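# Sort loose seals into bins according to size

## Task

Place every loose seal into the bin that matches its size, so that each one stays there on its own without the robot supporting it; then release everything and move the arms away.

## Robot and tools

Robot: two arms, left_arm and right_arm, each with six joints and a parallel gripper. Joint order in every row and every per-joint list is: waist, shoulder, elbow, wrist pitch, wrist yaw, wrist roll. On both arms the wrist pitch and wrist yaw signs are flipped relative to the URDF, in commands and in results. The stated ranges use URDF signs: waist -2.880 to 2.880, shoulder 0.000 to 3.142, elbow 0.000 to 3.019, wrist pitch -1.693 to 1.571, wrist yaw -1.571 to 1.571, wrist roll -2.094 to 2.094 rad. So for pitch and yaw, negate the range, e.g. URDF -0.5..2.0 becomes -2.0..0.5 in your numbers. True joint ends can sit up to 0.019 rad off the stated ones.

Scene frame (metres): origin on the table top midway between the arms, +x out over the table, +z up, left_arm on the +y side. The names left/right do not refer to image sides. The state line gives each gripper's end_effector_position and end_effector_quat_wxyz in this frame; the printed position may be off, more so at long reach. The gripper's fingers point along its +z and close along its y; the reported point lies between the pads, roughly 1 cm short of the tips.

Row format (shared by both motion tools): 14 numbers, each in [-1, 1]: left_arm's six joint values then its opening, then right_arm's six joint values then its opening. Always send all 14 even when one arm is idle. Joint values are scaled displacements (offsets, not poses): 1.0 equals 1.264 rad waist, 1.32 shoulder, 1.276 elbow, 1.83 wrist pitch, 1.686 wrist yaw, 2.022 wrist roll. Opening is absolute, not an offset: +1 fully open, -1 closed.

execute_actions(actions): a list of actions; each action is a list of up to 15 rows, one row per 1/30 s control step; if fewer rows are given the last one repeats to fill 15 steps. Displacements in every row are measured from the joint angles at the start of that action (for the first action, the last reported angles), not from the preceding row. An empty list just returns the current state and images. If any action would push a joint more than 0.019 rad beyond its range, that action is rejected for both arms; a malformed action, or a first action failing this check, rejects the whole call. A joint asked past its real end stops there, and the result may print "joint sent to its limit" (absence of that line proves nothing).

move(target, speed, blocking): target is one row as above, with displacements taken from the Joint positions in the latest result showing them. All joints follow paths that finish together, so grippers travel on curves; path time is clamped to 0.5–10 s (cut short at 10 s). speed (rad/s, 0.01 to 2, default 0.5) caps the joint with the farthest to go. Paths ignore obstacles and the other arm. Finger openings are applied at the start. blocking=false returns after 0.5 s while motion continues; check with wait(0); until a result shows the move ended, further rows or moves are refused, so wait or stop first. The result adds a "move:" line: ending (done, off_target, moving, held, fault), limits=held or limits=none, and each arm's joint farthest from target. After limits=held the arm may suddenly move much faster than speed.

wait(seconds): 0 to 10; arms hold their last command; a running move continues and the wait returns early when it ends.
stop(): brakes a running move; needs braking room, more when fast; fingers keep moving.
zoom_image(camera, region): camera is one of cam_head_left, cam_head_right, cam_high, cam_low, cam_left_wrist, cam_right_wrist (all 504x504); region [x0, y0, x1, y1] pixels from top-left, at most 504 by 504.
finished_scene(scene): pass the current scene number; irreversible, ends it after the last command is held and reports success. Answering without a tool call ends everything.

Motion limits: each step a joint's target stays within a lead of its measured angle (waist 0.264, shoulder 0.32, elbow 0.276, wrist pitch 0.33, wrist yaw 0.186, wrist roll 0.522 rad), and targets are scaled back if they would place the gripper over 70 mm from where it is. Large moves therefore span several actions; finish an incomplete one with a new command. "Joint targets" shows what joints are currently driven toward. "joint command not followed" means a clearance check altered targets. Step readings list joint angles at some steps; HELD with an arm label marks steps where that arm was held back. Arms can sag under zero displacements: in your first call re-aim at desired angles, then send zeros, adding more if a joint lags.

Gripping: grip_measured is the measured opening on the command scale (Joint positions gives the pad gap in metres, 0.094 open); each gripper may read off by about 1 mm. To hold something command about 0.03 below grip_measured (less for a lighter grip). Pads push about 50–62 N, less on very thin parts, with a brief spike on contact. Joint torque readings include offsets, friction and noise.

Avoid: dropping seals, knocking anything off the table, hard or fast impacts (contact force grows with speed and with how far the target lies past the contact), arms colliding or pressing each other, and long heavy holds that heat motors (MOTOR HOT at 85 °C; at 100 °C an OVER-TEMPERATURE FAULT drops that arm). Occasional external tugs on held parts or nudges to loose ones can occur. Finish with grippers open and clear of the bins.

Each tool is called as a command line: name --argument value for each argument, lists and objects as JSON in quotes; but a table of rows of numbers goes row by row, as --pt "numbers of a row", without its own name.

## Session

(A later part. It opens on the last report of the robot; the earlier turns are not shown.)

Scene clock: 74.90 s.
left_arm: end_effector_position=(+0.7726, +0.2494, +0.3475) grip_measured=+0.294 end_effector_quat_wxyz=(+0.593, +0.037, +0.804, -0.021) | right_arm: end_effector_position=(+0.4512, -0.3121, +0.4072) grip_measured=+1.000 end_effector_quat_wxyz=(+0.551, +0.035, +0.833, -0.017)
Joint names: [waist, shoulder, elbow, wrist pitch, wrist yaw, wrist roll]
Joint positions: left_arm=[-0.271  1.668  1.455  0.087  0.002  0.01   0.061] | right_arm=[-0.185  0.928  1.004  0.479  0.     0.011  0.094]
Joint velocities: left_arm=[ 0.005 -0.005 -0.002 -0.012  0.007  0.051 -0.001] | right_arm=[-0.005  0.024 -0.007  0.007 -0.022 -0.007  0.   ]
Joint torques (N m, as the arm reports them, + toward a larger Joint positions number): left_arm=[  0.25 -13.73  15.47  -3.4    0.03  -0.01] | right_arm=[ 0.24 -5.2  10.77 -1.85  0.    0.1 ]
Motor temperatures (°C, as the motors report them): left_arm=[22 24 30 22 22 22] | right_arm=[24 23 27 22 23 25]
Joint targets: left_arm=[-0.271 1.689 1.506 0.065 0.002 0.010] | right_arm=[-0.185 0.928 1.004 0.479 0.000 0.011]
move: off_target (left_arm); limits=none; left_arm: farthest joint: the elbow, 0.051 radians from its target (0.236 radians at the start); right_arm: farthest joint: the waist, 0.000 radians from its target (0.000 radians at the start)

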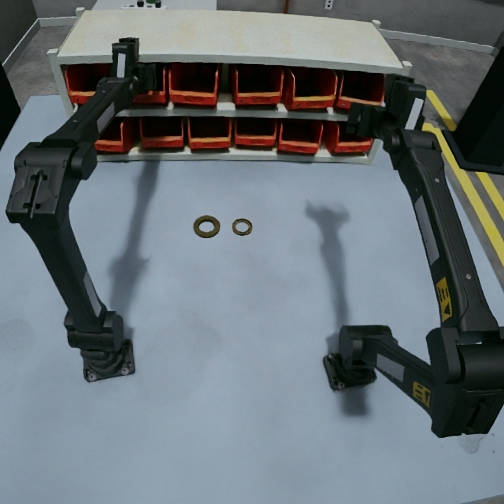

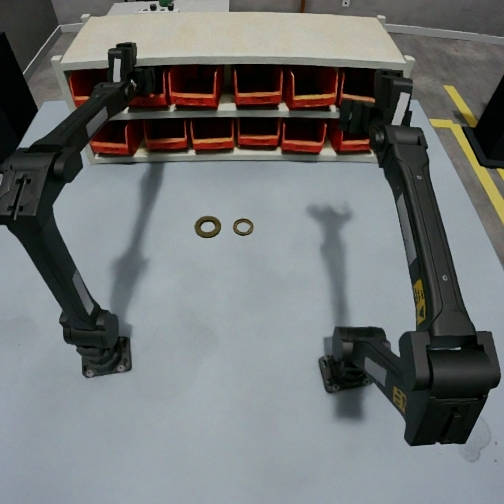

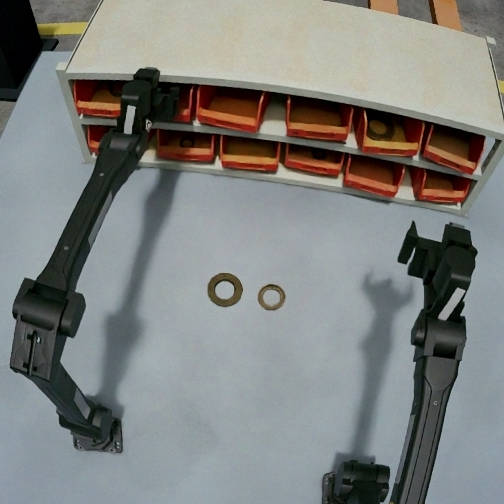

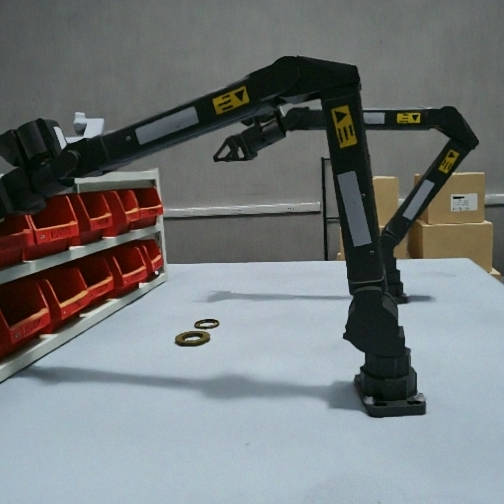

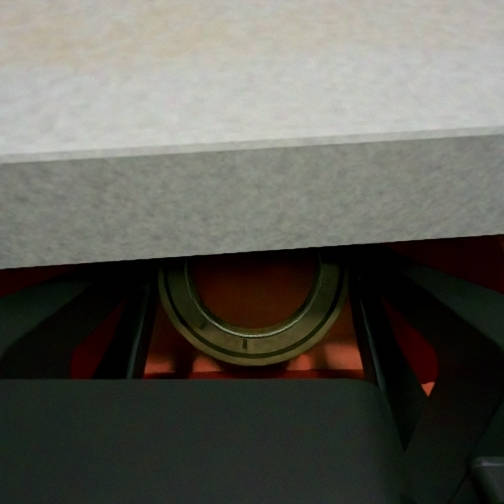

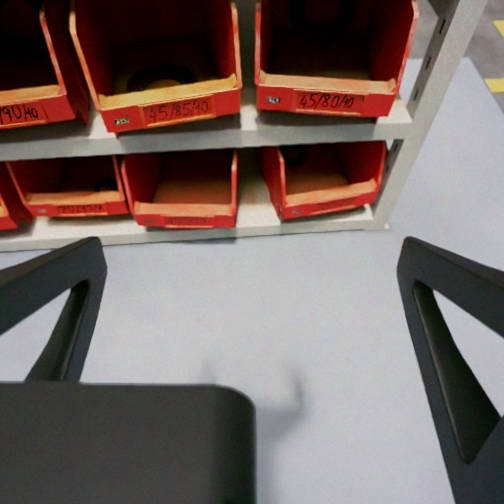

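move --target '[0,0.073,0.075,0,0,0,0.26,0,0,0,0,0,0,1]' --speed 0.1

Scene clock: 78.43 s.
left_arm: end_effector_position=(+0.7948, +0.2475, +0.3218) grip_measured=+0.294 end_effector_quat_wxyz=(+0.582, +0.037, +0.812, -0.020) | right_arm: end_effector_position=(+0.4512, -0.3121, +0.4072) grip_measured=+1.000 end_effector_quat_wxyz=(+0.551, +0.035, +0.833, -0.017)
Joint names: [waist, shoulder, elbow, wrist pitch, wrist yaw, wrist roll]
Joint positions: left_arm=[-0.271  1.741  1.5    0.087  0.002  0.01   0.061] | right_arm=[-0.185  0.928  1.004  0.479  0.     0.011  0.094]
Joint velocities: left_arm=[ 0.005 -0.005  0.032  0.022 -0.037  0.022  0.001] | right_arm=[ 0.005  0.005 -0.012 -0.002  0.022 -0.095  0.   ]
Joint torques (N m, as the arm reports them, + toward a larger Joint positions number): left_arm=[  0.52 -14.86  15.45  -2.37   0.03   0.  ] | right_arm=[ 0.27 -5.05 10.78 -1.87  0.    0.11]
Motor temperatures (°C, as the motors report them): left_arm=[22 24 31 22 22 22] | right_arm=[24 23 27 22 23 25]
Joint targets: left_arm=[-0.271 1.764 1.551 0.087 0.002 0.010] | right_arm=[-0.185 0.928 1.004 0.479 0.000 0.011]
move: off_target (left_arm); limits=none; left_arm: farthest joint: the elbow, 0.050 radians from its target (0.095 radians at the start); right_arm: farthest joint: the waist, 0.000 radians from its target (0.000 radians at the start)

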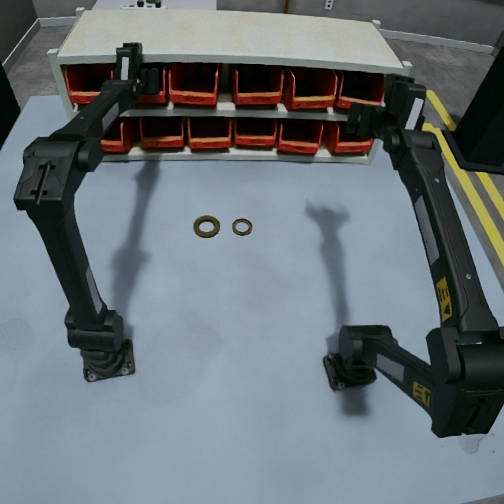

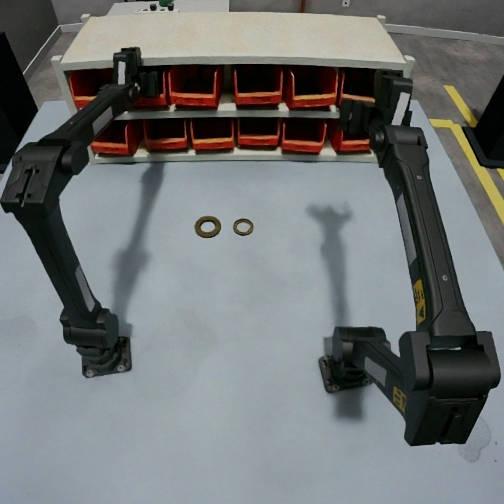

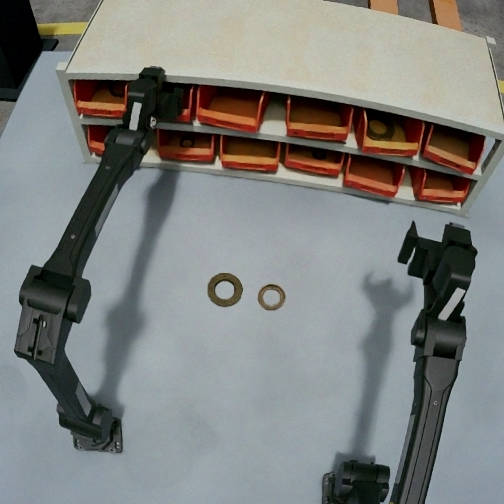

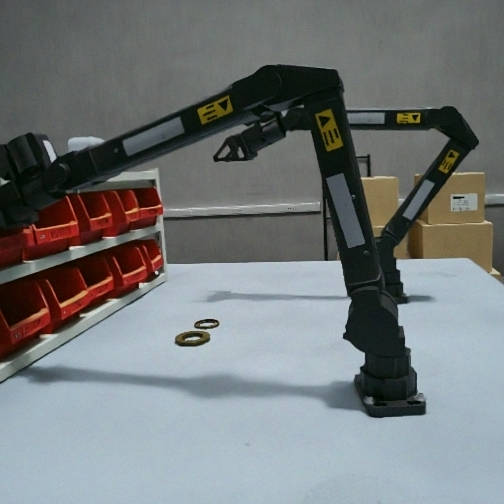

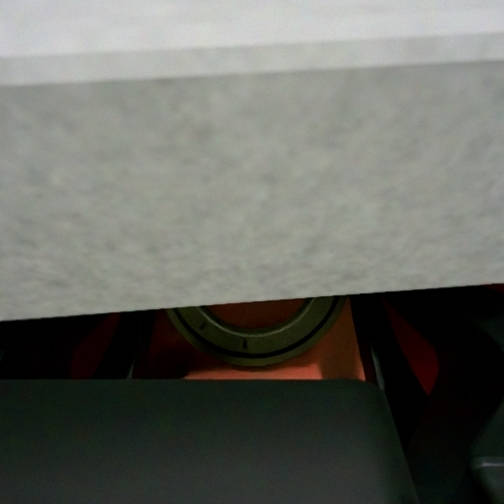

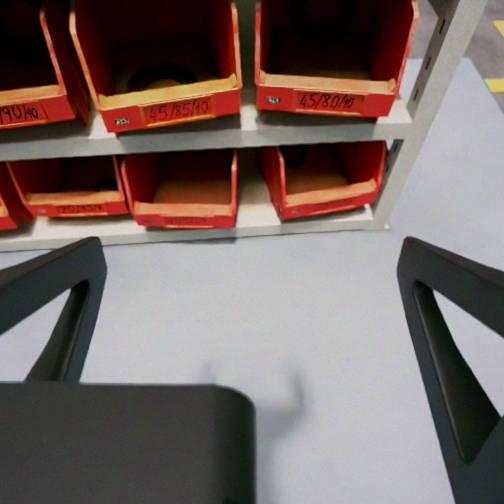

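move --target '[0,0,0.035,0,0,0,0.7,0,0,0,0,0,0,1]'

move --target '[0,-0.19,-0.19,0,0,0,0.7,0.58,0.55,0,-0.09,0,0,1]' --speed 0.4

Scene clock: 84.20 s.
left_arm: end_effector_position=(+0.7946, +0.2475, +0.3211) grip_measured=+0.697 end_effector_quat_wxyz=(+0.581, +0.037, +0.813, -0.020) | right_arm: end_effector_position=(+0.4512, -0.3121, +0.4072) grip_measured=+1.000 end_effector_quat_wxyz=(+0.551, +0.035, +0.833, -0.017)
Joint names: [waist, shoulder, elbow, wrist pitch, wrist yaw, wrist roll]
Joint positions: left_arm=[-0.271  1.741  1.499  0.087  0.002  0.01   0.08 ] | right_arm=[-0.185  0.928  1.004  0.479  0.     0.011  0.094]
Joint velocities: left_arm=[-0.005  0.005  0.017 -0.007  0.007 -0.051  0.   ] | right_arm=[-0.015 -0.015 -0.007 -0.007  0.022  0.022  0.   ]
Joint torques (N m, as the arm reports them, + toward a larger Joint positions number): left_arm=[  0.28 -17.19  14.96  -2.26   0.04  -0.01] | right_arm=[ 0.25 -5.18 10.8  -1.87 -0.01  0.09]
Motor temperatures (°C, as the motors report them): left_arm=[22 24 32 22 22 22] | right_arm=[24 23 27 22 23 25]
Joint targets: left_arm=[-0.271 1.741 1.545 0.087 0.002 0.010] | right_arm=[-0.185 0.928 1.004 0.479 0.000 0.011]
move: off_target (left_arm); limits=none; left_arm: farthest joint: the elbow, 0.046 radians from its target (0.044 radians at the start); right_arm: farthest joint: the waist, 0.000 radians from its target (0.000 radians at the start)

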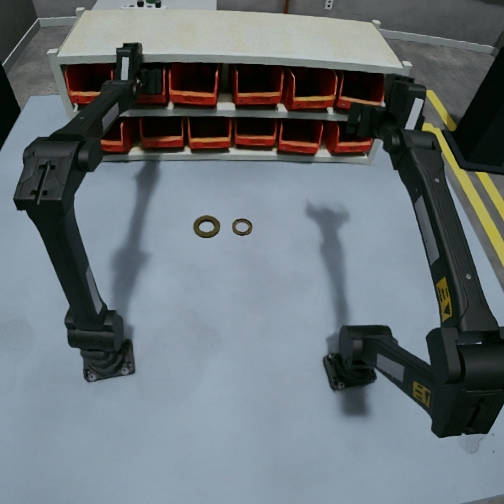

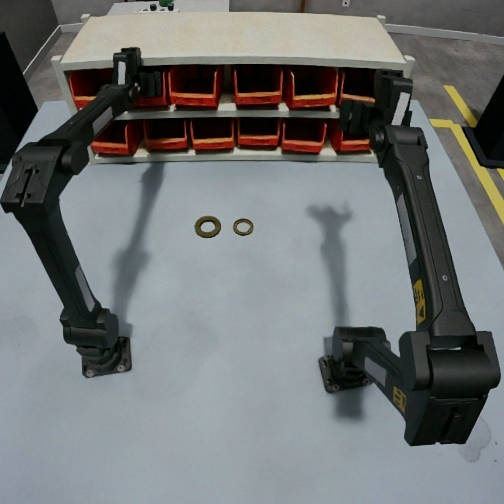

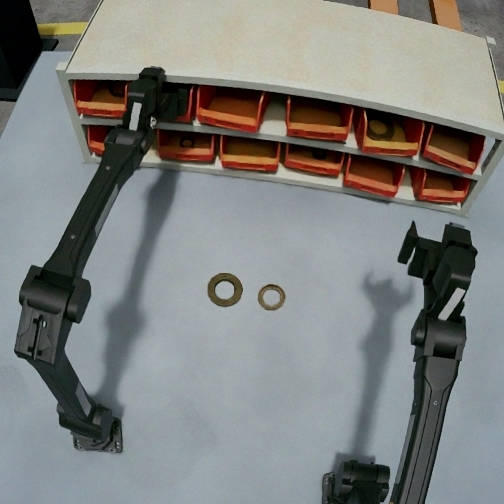

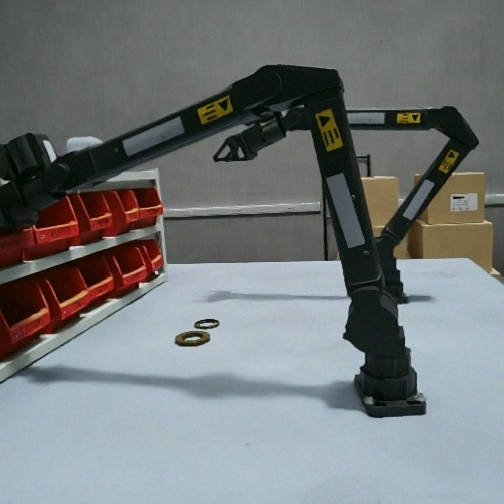

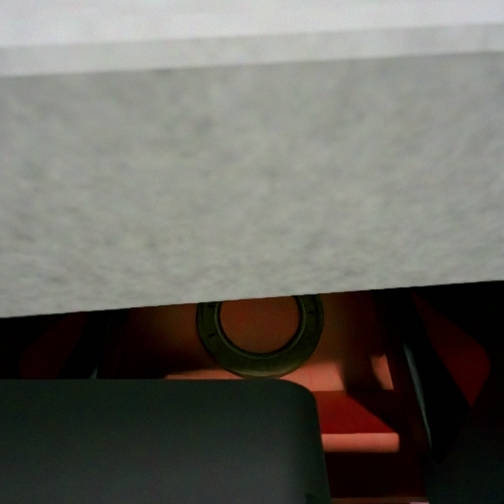

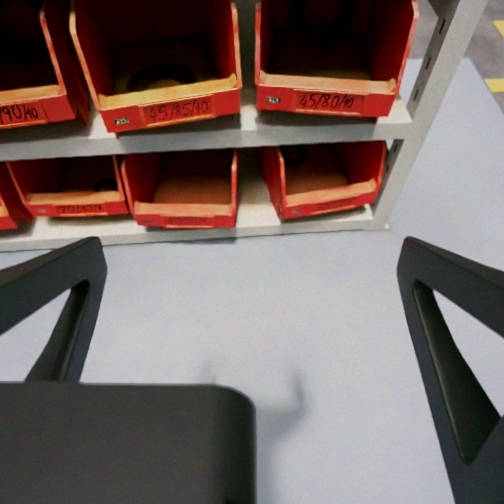

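Scene clock: 86.57 s.
left_arm: end_effector_position=(+0.7064, +0.2549, +0.3311) grip_measured=+0.697 end_effector_quat_wxyz=(+0.575, +0.038, +0.817, -0.019) | right_arm: end_effector_position=(+0.4359, +0.0663, +0.0588) grip_measured=+1.000 end_effector_quat_wxyz=(+0.264, -0.309, +0.909, +0.093)
Joint names: [waist, shoulder, elbow, wrist pitch, wrist yaw, wrist roll]
Joint positions: left_arm=[-0.271  1.512  1.253  0.086  0.002  0.012  0.08 ] | right_arm=[0.554 1.665 1.002 0.34  0.    0.011 0.094]
Joint velocities: left_arm=[-0.034 -0.005 -0.027  0.012  0.037  0.037 -0.   ] | right_arm=[-0.005 -0.015 -0.012  0.002  0.037  0.007  0.   ]
Joint torques (N m, as the arm reports them, + toward a larger Joint positions number): left_arm=[  0.26 -14.28  11.11  -2.31   0.02  -0.03] | right_arm=[ -0.54 -13.67   8.71  -2.29  -0.02   0.11]
Motor temperatures (°C, as the motors report them): left_arm=[22 25 31 22 22 22] | right_arm=[24 23 27 22 23 25]
Joint targets: left_arm=[-0.271 1.490 1.257 0.087 0.002 0.010] | right_arm=[0.548 1.654 1.004 0.314 0.000 0.011]
move: off_target (left_arm, right_arm); limits=none; left_arm: farthest joint: the shoulder, 0.022 radians from its target (0.251 radians at the start); right_arm: farthest joint: the wrist pitch, 0.026 radians from its target (0.164 radians at the start)

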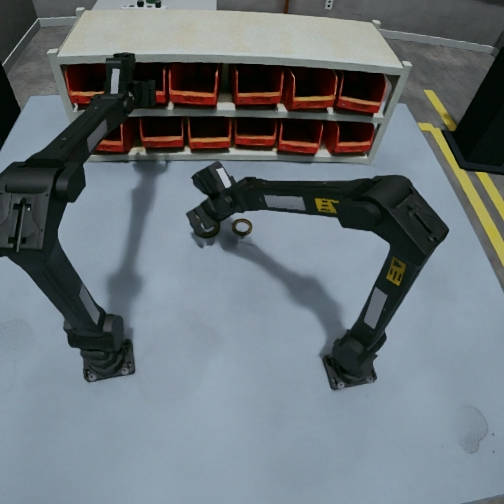

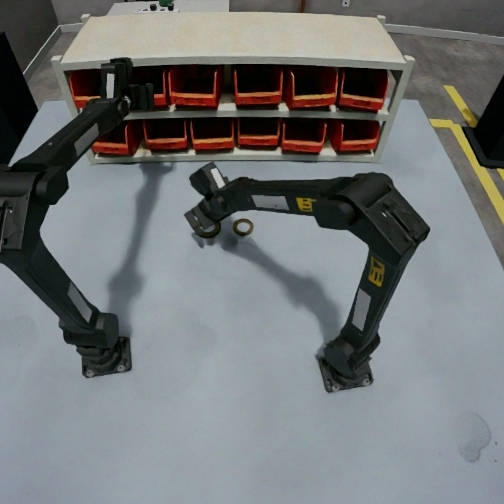

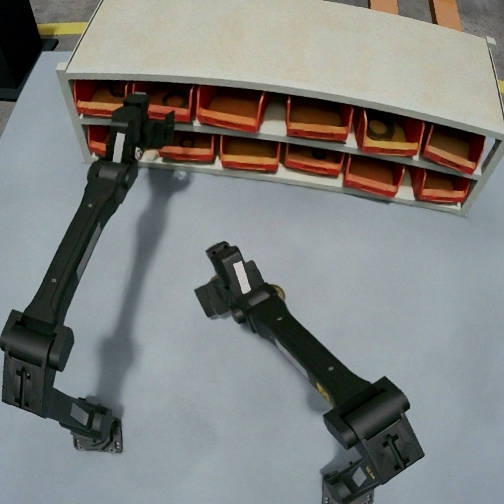

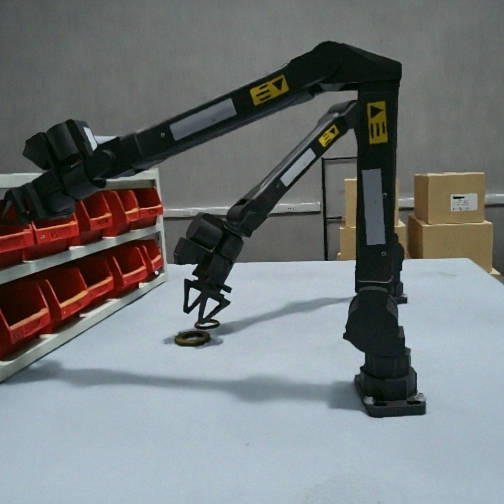

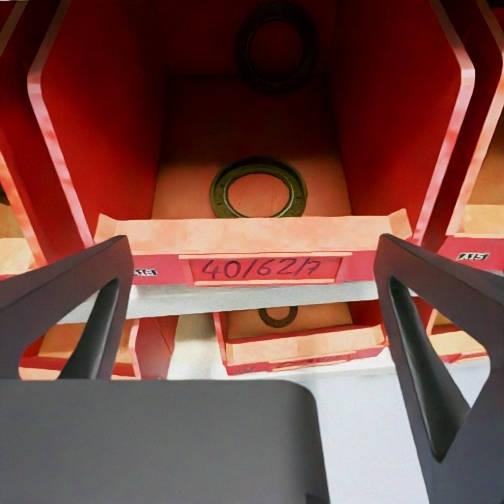

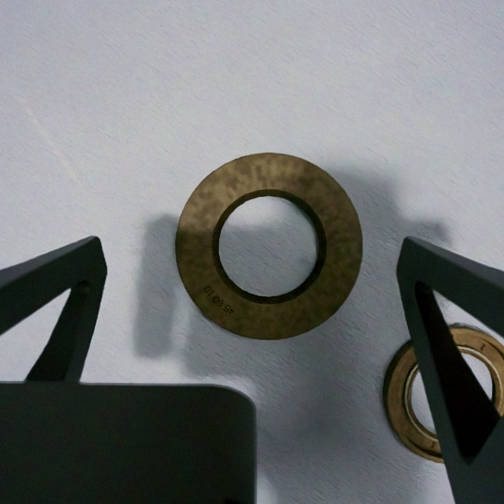

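move --target '[0,-0.25,-0.25,0.1,0,0,1,-0.017,0.058,-0.016,-0.062,0,0,1]' --speed 0.3

Scene clock: 90.23 s.
left_arm: end_effector_position=(+0.5661, +0.2665, +0.2829) grip_measured=+1.000 end_effector_quat_wxyz=(+0.499, +0.041, +0.865, -0.017) | right_arm: end_effector_position=(+0.4422, +0.0641, +0.0237) grip_measured=+1.000 end_effector_quat_wxyz=(+0.264, -0.304, +0.911, +0.091)
Joint names: [waist, shoulder, elbow, wrist pitch, wrist yaw, wrist roll]
Joint positions: left_arm=[-0.271  1.195  0.926  0.255  0.002  0.012  0.094] | right_arm=[0.544 1.738 0.984 0.252 0.    0.011 0.094]
Joint velocities: left_arm=[-0.005 -0.005  0.007 -0.017 -0.022 -0.081  0.   ] | right_arm=[-0.005 -0.015  0.012  0.012 -0.007  0.022  0.   ]
Joint torques (N m, as the arm reports them, + toward a larger Joint positions number): left_arm=[ 0.42 -9.47 11.45 -1.74  0.04  0.  ] | right_arm=[ -0.59 -13.09   7.59  -2.28  -0.02   0.11]
Motor temperatures (°C, as the motors report them): left_arm=[22 25 31 22 22 22] | right_arm=[24 23 27 22 23 25]
Joint targets: left_arm=[-0.271 1.182 0.933 0.269 0.002 0.012] | right_arm=[0.532 1.741 0.982 0.226 0.000 0.011]
move: off_target (right_arm); limits=none; left_arm: farthest joint: the wrist pitch, 0.014 radians from its target (0.183 radians at the start); right_arm: farthest joint: the wrist pitch, 0.026 radians from its target (0.113 radians at the start)

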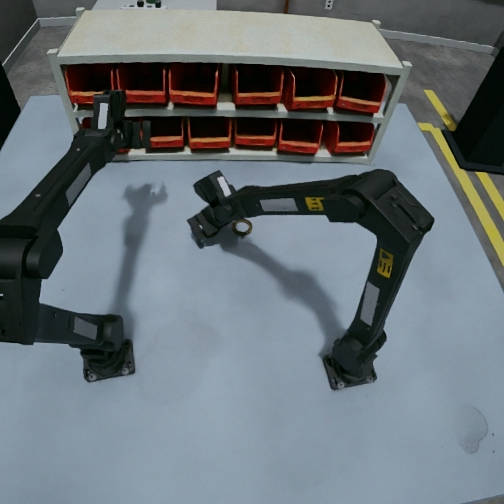

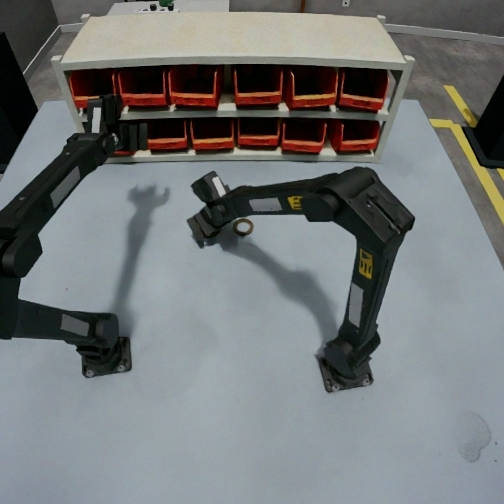

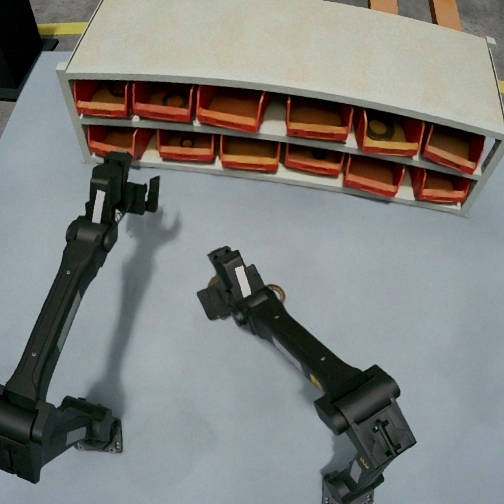

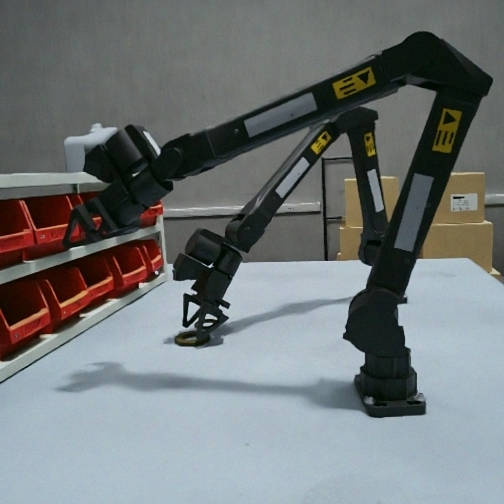

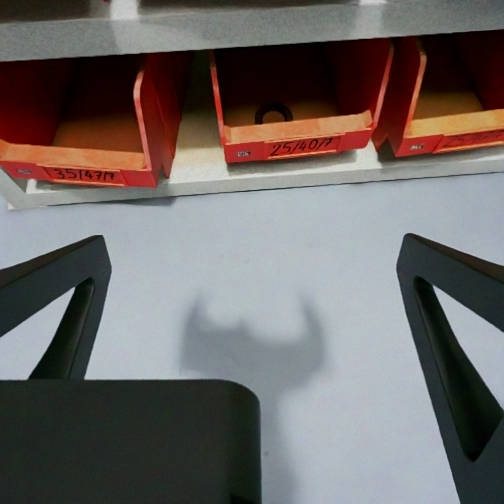

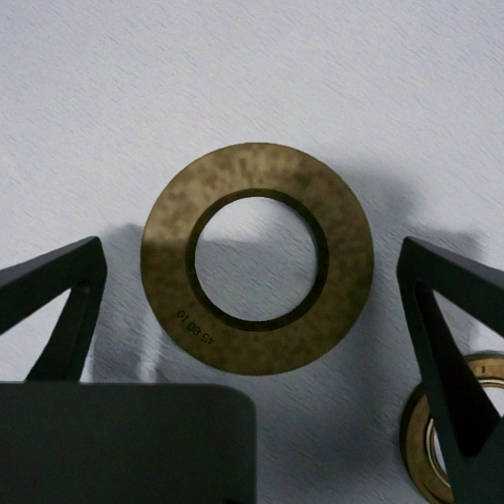

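move --target '[0,0,0,0,0,0,1,-0.01,0.026,0,-0.014,0,0,1]' --speed 0.06

move --target '[0,0,0,0,0,0,1,0,0,0,0,0,0,0.65]'

Scene clock: 93.40 s.
left_arm: end_effector_position=(+0.5651, +0.2666, +0.2802) grip_measured=+1.000 end_effector_quat_wxyz=(+0.497, +0.041, +0.866, -0.017) | right_arm: end_effector_position=(+0.4403, +0.0622, +0.0089) grip_measured=+1.000 end_effector_quat_wxyz=(+0.252, -0.305, +0.914, +0.087)
Joint names: [waist, shoulder, elbow, wrist pitch, wrist yaw, wrist roll]
Joint positions: left_arm=[-0.271  1.195  0.922  0.255  0.002  0.012  0.094] | right_arm=[0.543 1.766 0.984 0.249 0.001 0.011 0.094]
Joint velocities: left_arm=[-0.005 -0.015 -0.037  0.012 -0.022  0.007  0.   ] | right_arm=[-0.015  0.005  0.002  0.002  0.037 -0.007  0.   ]
Joint torques (N m, as the arm reports them, + toward a larger Joint positions number): left_arm=[ 0.34 -7.7  11.01 -2.23  0.03 -0.01] | right_arm=[ -0.75 -13.     7.71  -2.15  -0.02   0.1 ]
Motor temperatures (°C, as the motors report them): left_arm=[22 24 31 22 22 22] | right_arm=[24 23 27 22 23 25]
Joint targets: left_arm=[-0.271 1.195 0.926 0.255 0.002 0.012] | right_arm=[0.531 1.772 0.984 0.226 0.000 0.010]
move: off_target (right_arm); limits=none; left_arm: farthest joint: the elbow, 0.004 radians from its target (0.000 radians at the start); right_arm: farthest joint: the wrist pitch, 0.023 radians from its target (0.026 radians at the start)

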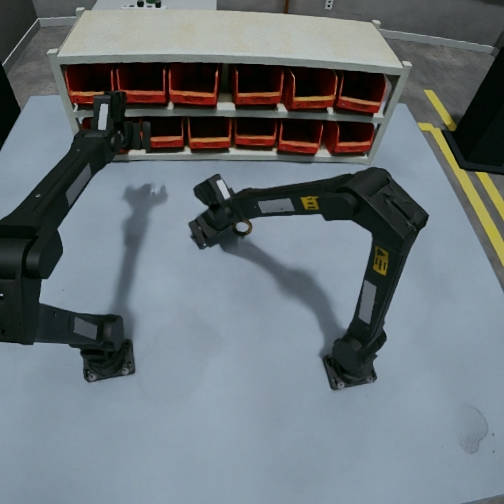

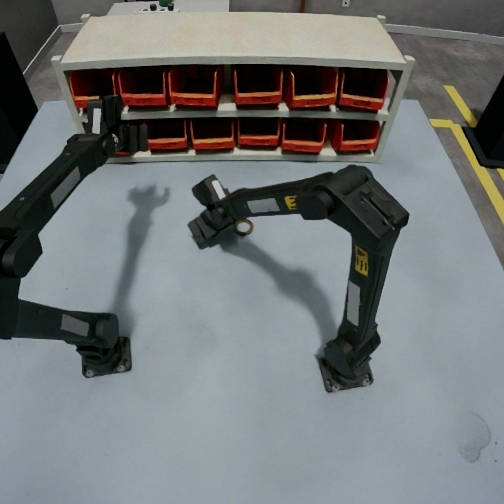

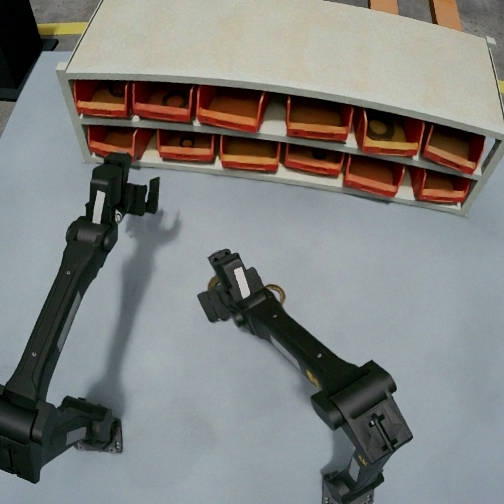

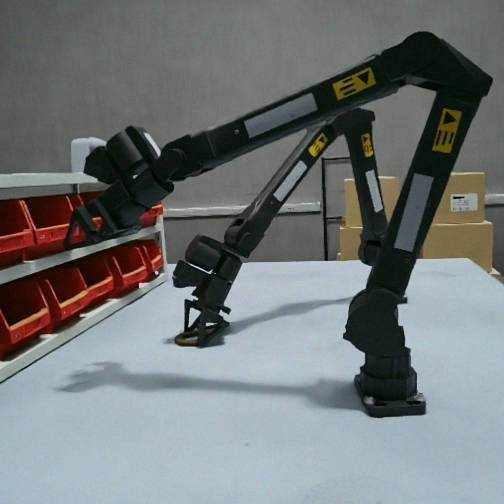

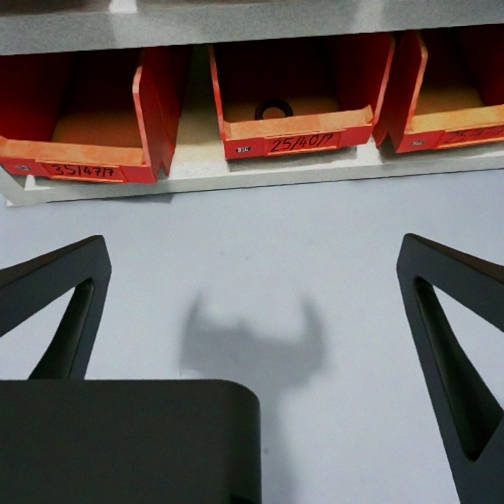

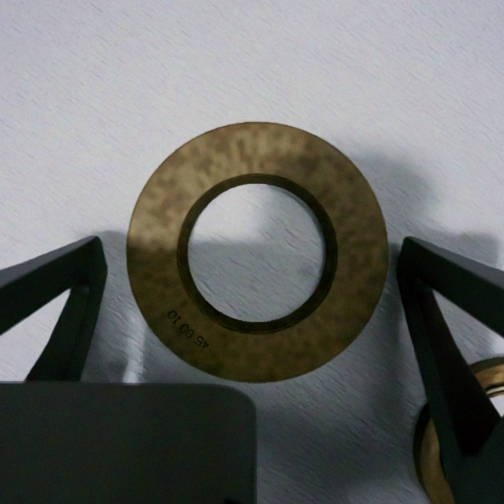

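Scene clock: 93.90 s.
left_arm: end_effector_position=(+0.5641, +0.2667, +0.2776) grip_measured=+1.000 end_effector_quat_wxyz=(+0.495, +0.041, +0.868, -0.017) | right_arm: end_effector_position=(+0.4403, +0.0622, +0.0089) grip_measured=+0.679 end_effector_quat_wxyz=(+0.252, -0.305, +0.914, +0.087)
Joint names: [waist, shoulder, elbow, wrist pitch, wrist yaw, wrist roll]
Joint positions: left_arm=[-0.271  1.195  0.917  0.255  0.002  0.012  0.094] | right_arm=[0.543 1.766 0.984 0.249 0.001 0.011 0.079]
Joint velocities: left_arm=[-0.005 -0.015  0.007  0.002 -0.066 -0.095  0.   ] | right_arm=[-0.005 -0.005 -0.002 -0.007  0.037 -0.081 -0.001]
Joint torques (N m, as the arm reports them, + toward a larger Joint positions number): left_arm=[ 0.34 -7.71 11.02 -2.26  0.04 -0.02] | right_arm=[  0.11 -13.22   7.65  -1.23  -0.01   0.12]
Motor temperatures (°C, as the motors report them): left_arm=[22 24 31 22 22 22] | right_arm=[24 23 27 22 23 25]
Joint targets: left_arm=[-0.271 1.195 0.921 0.255 0.002 0.012] | right_arm=[0.543 1.766 0.984 0.249 0.001 0.011]
move: done; limits=none; left_arm: farthest joint: the elbow, 0.005 radians from its target (0.000 radians at the start); right_arm: farthest joint: the waist, 0.000 radians from its target (0.000 radians at the start)

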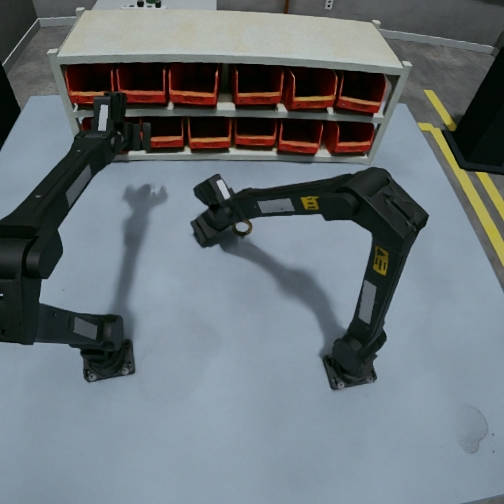

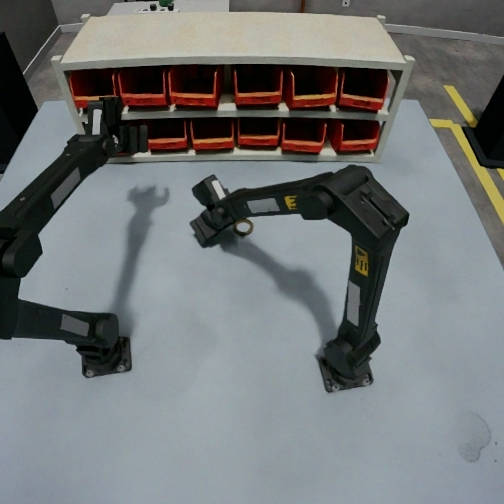

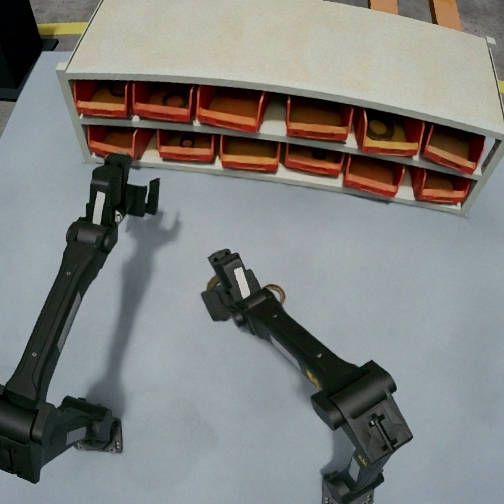

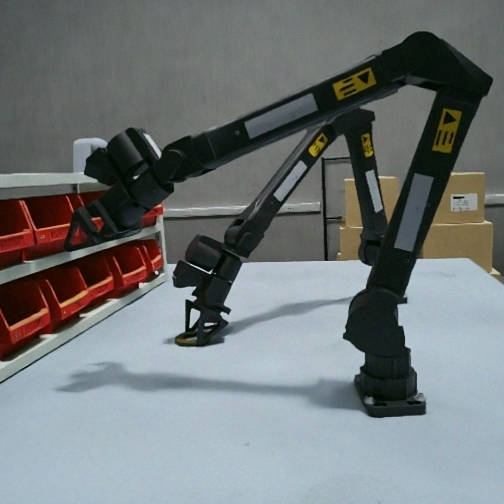

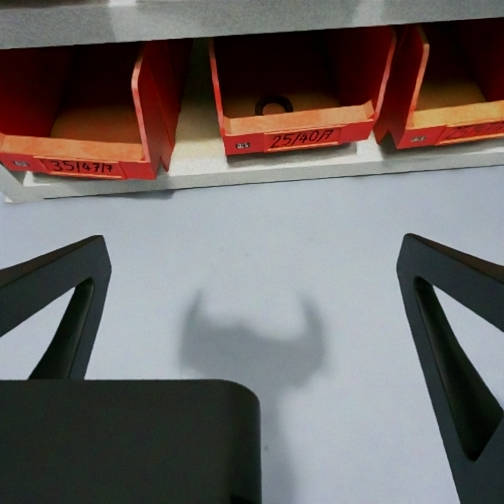

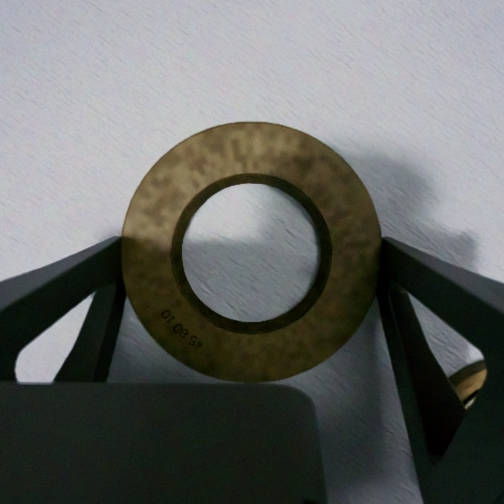

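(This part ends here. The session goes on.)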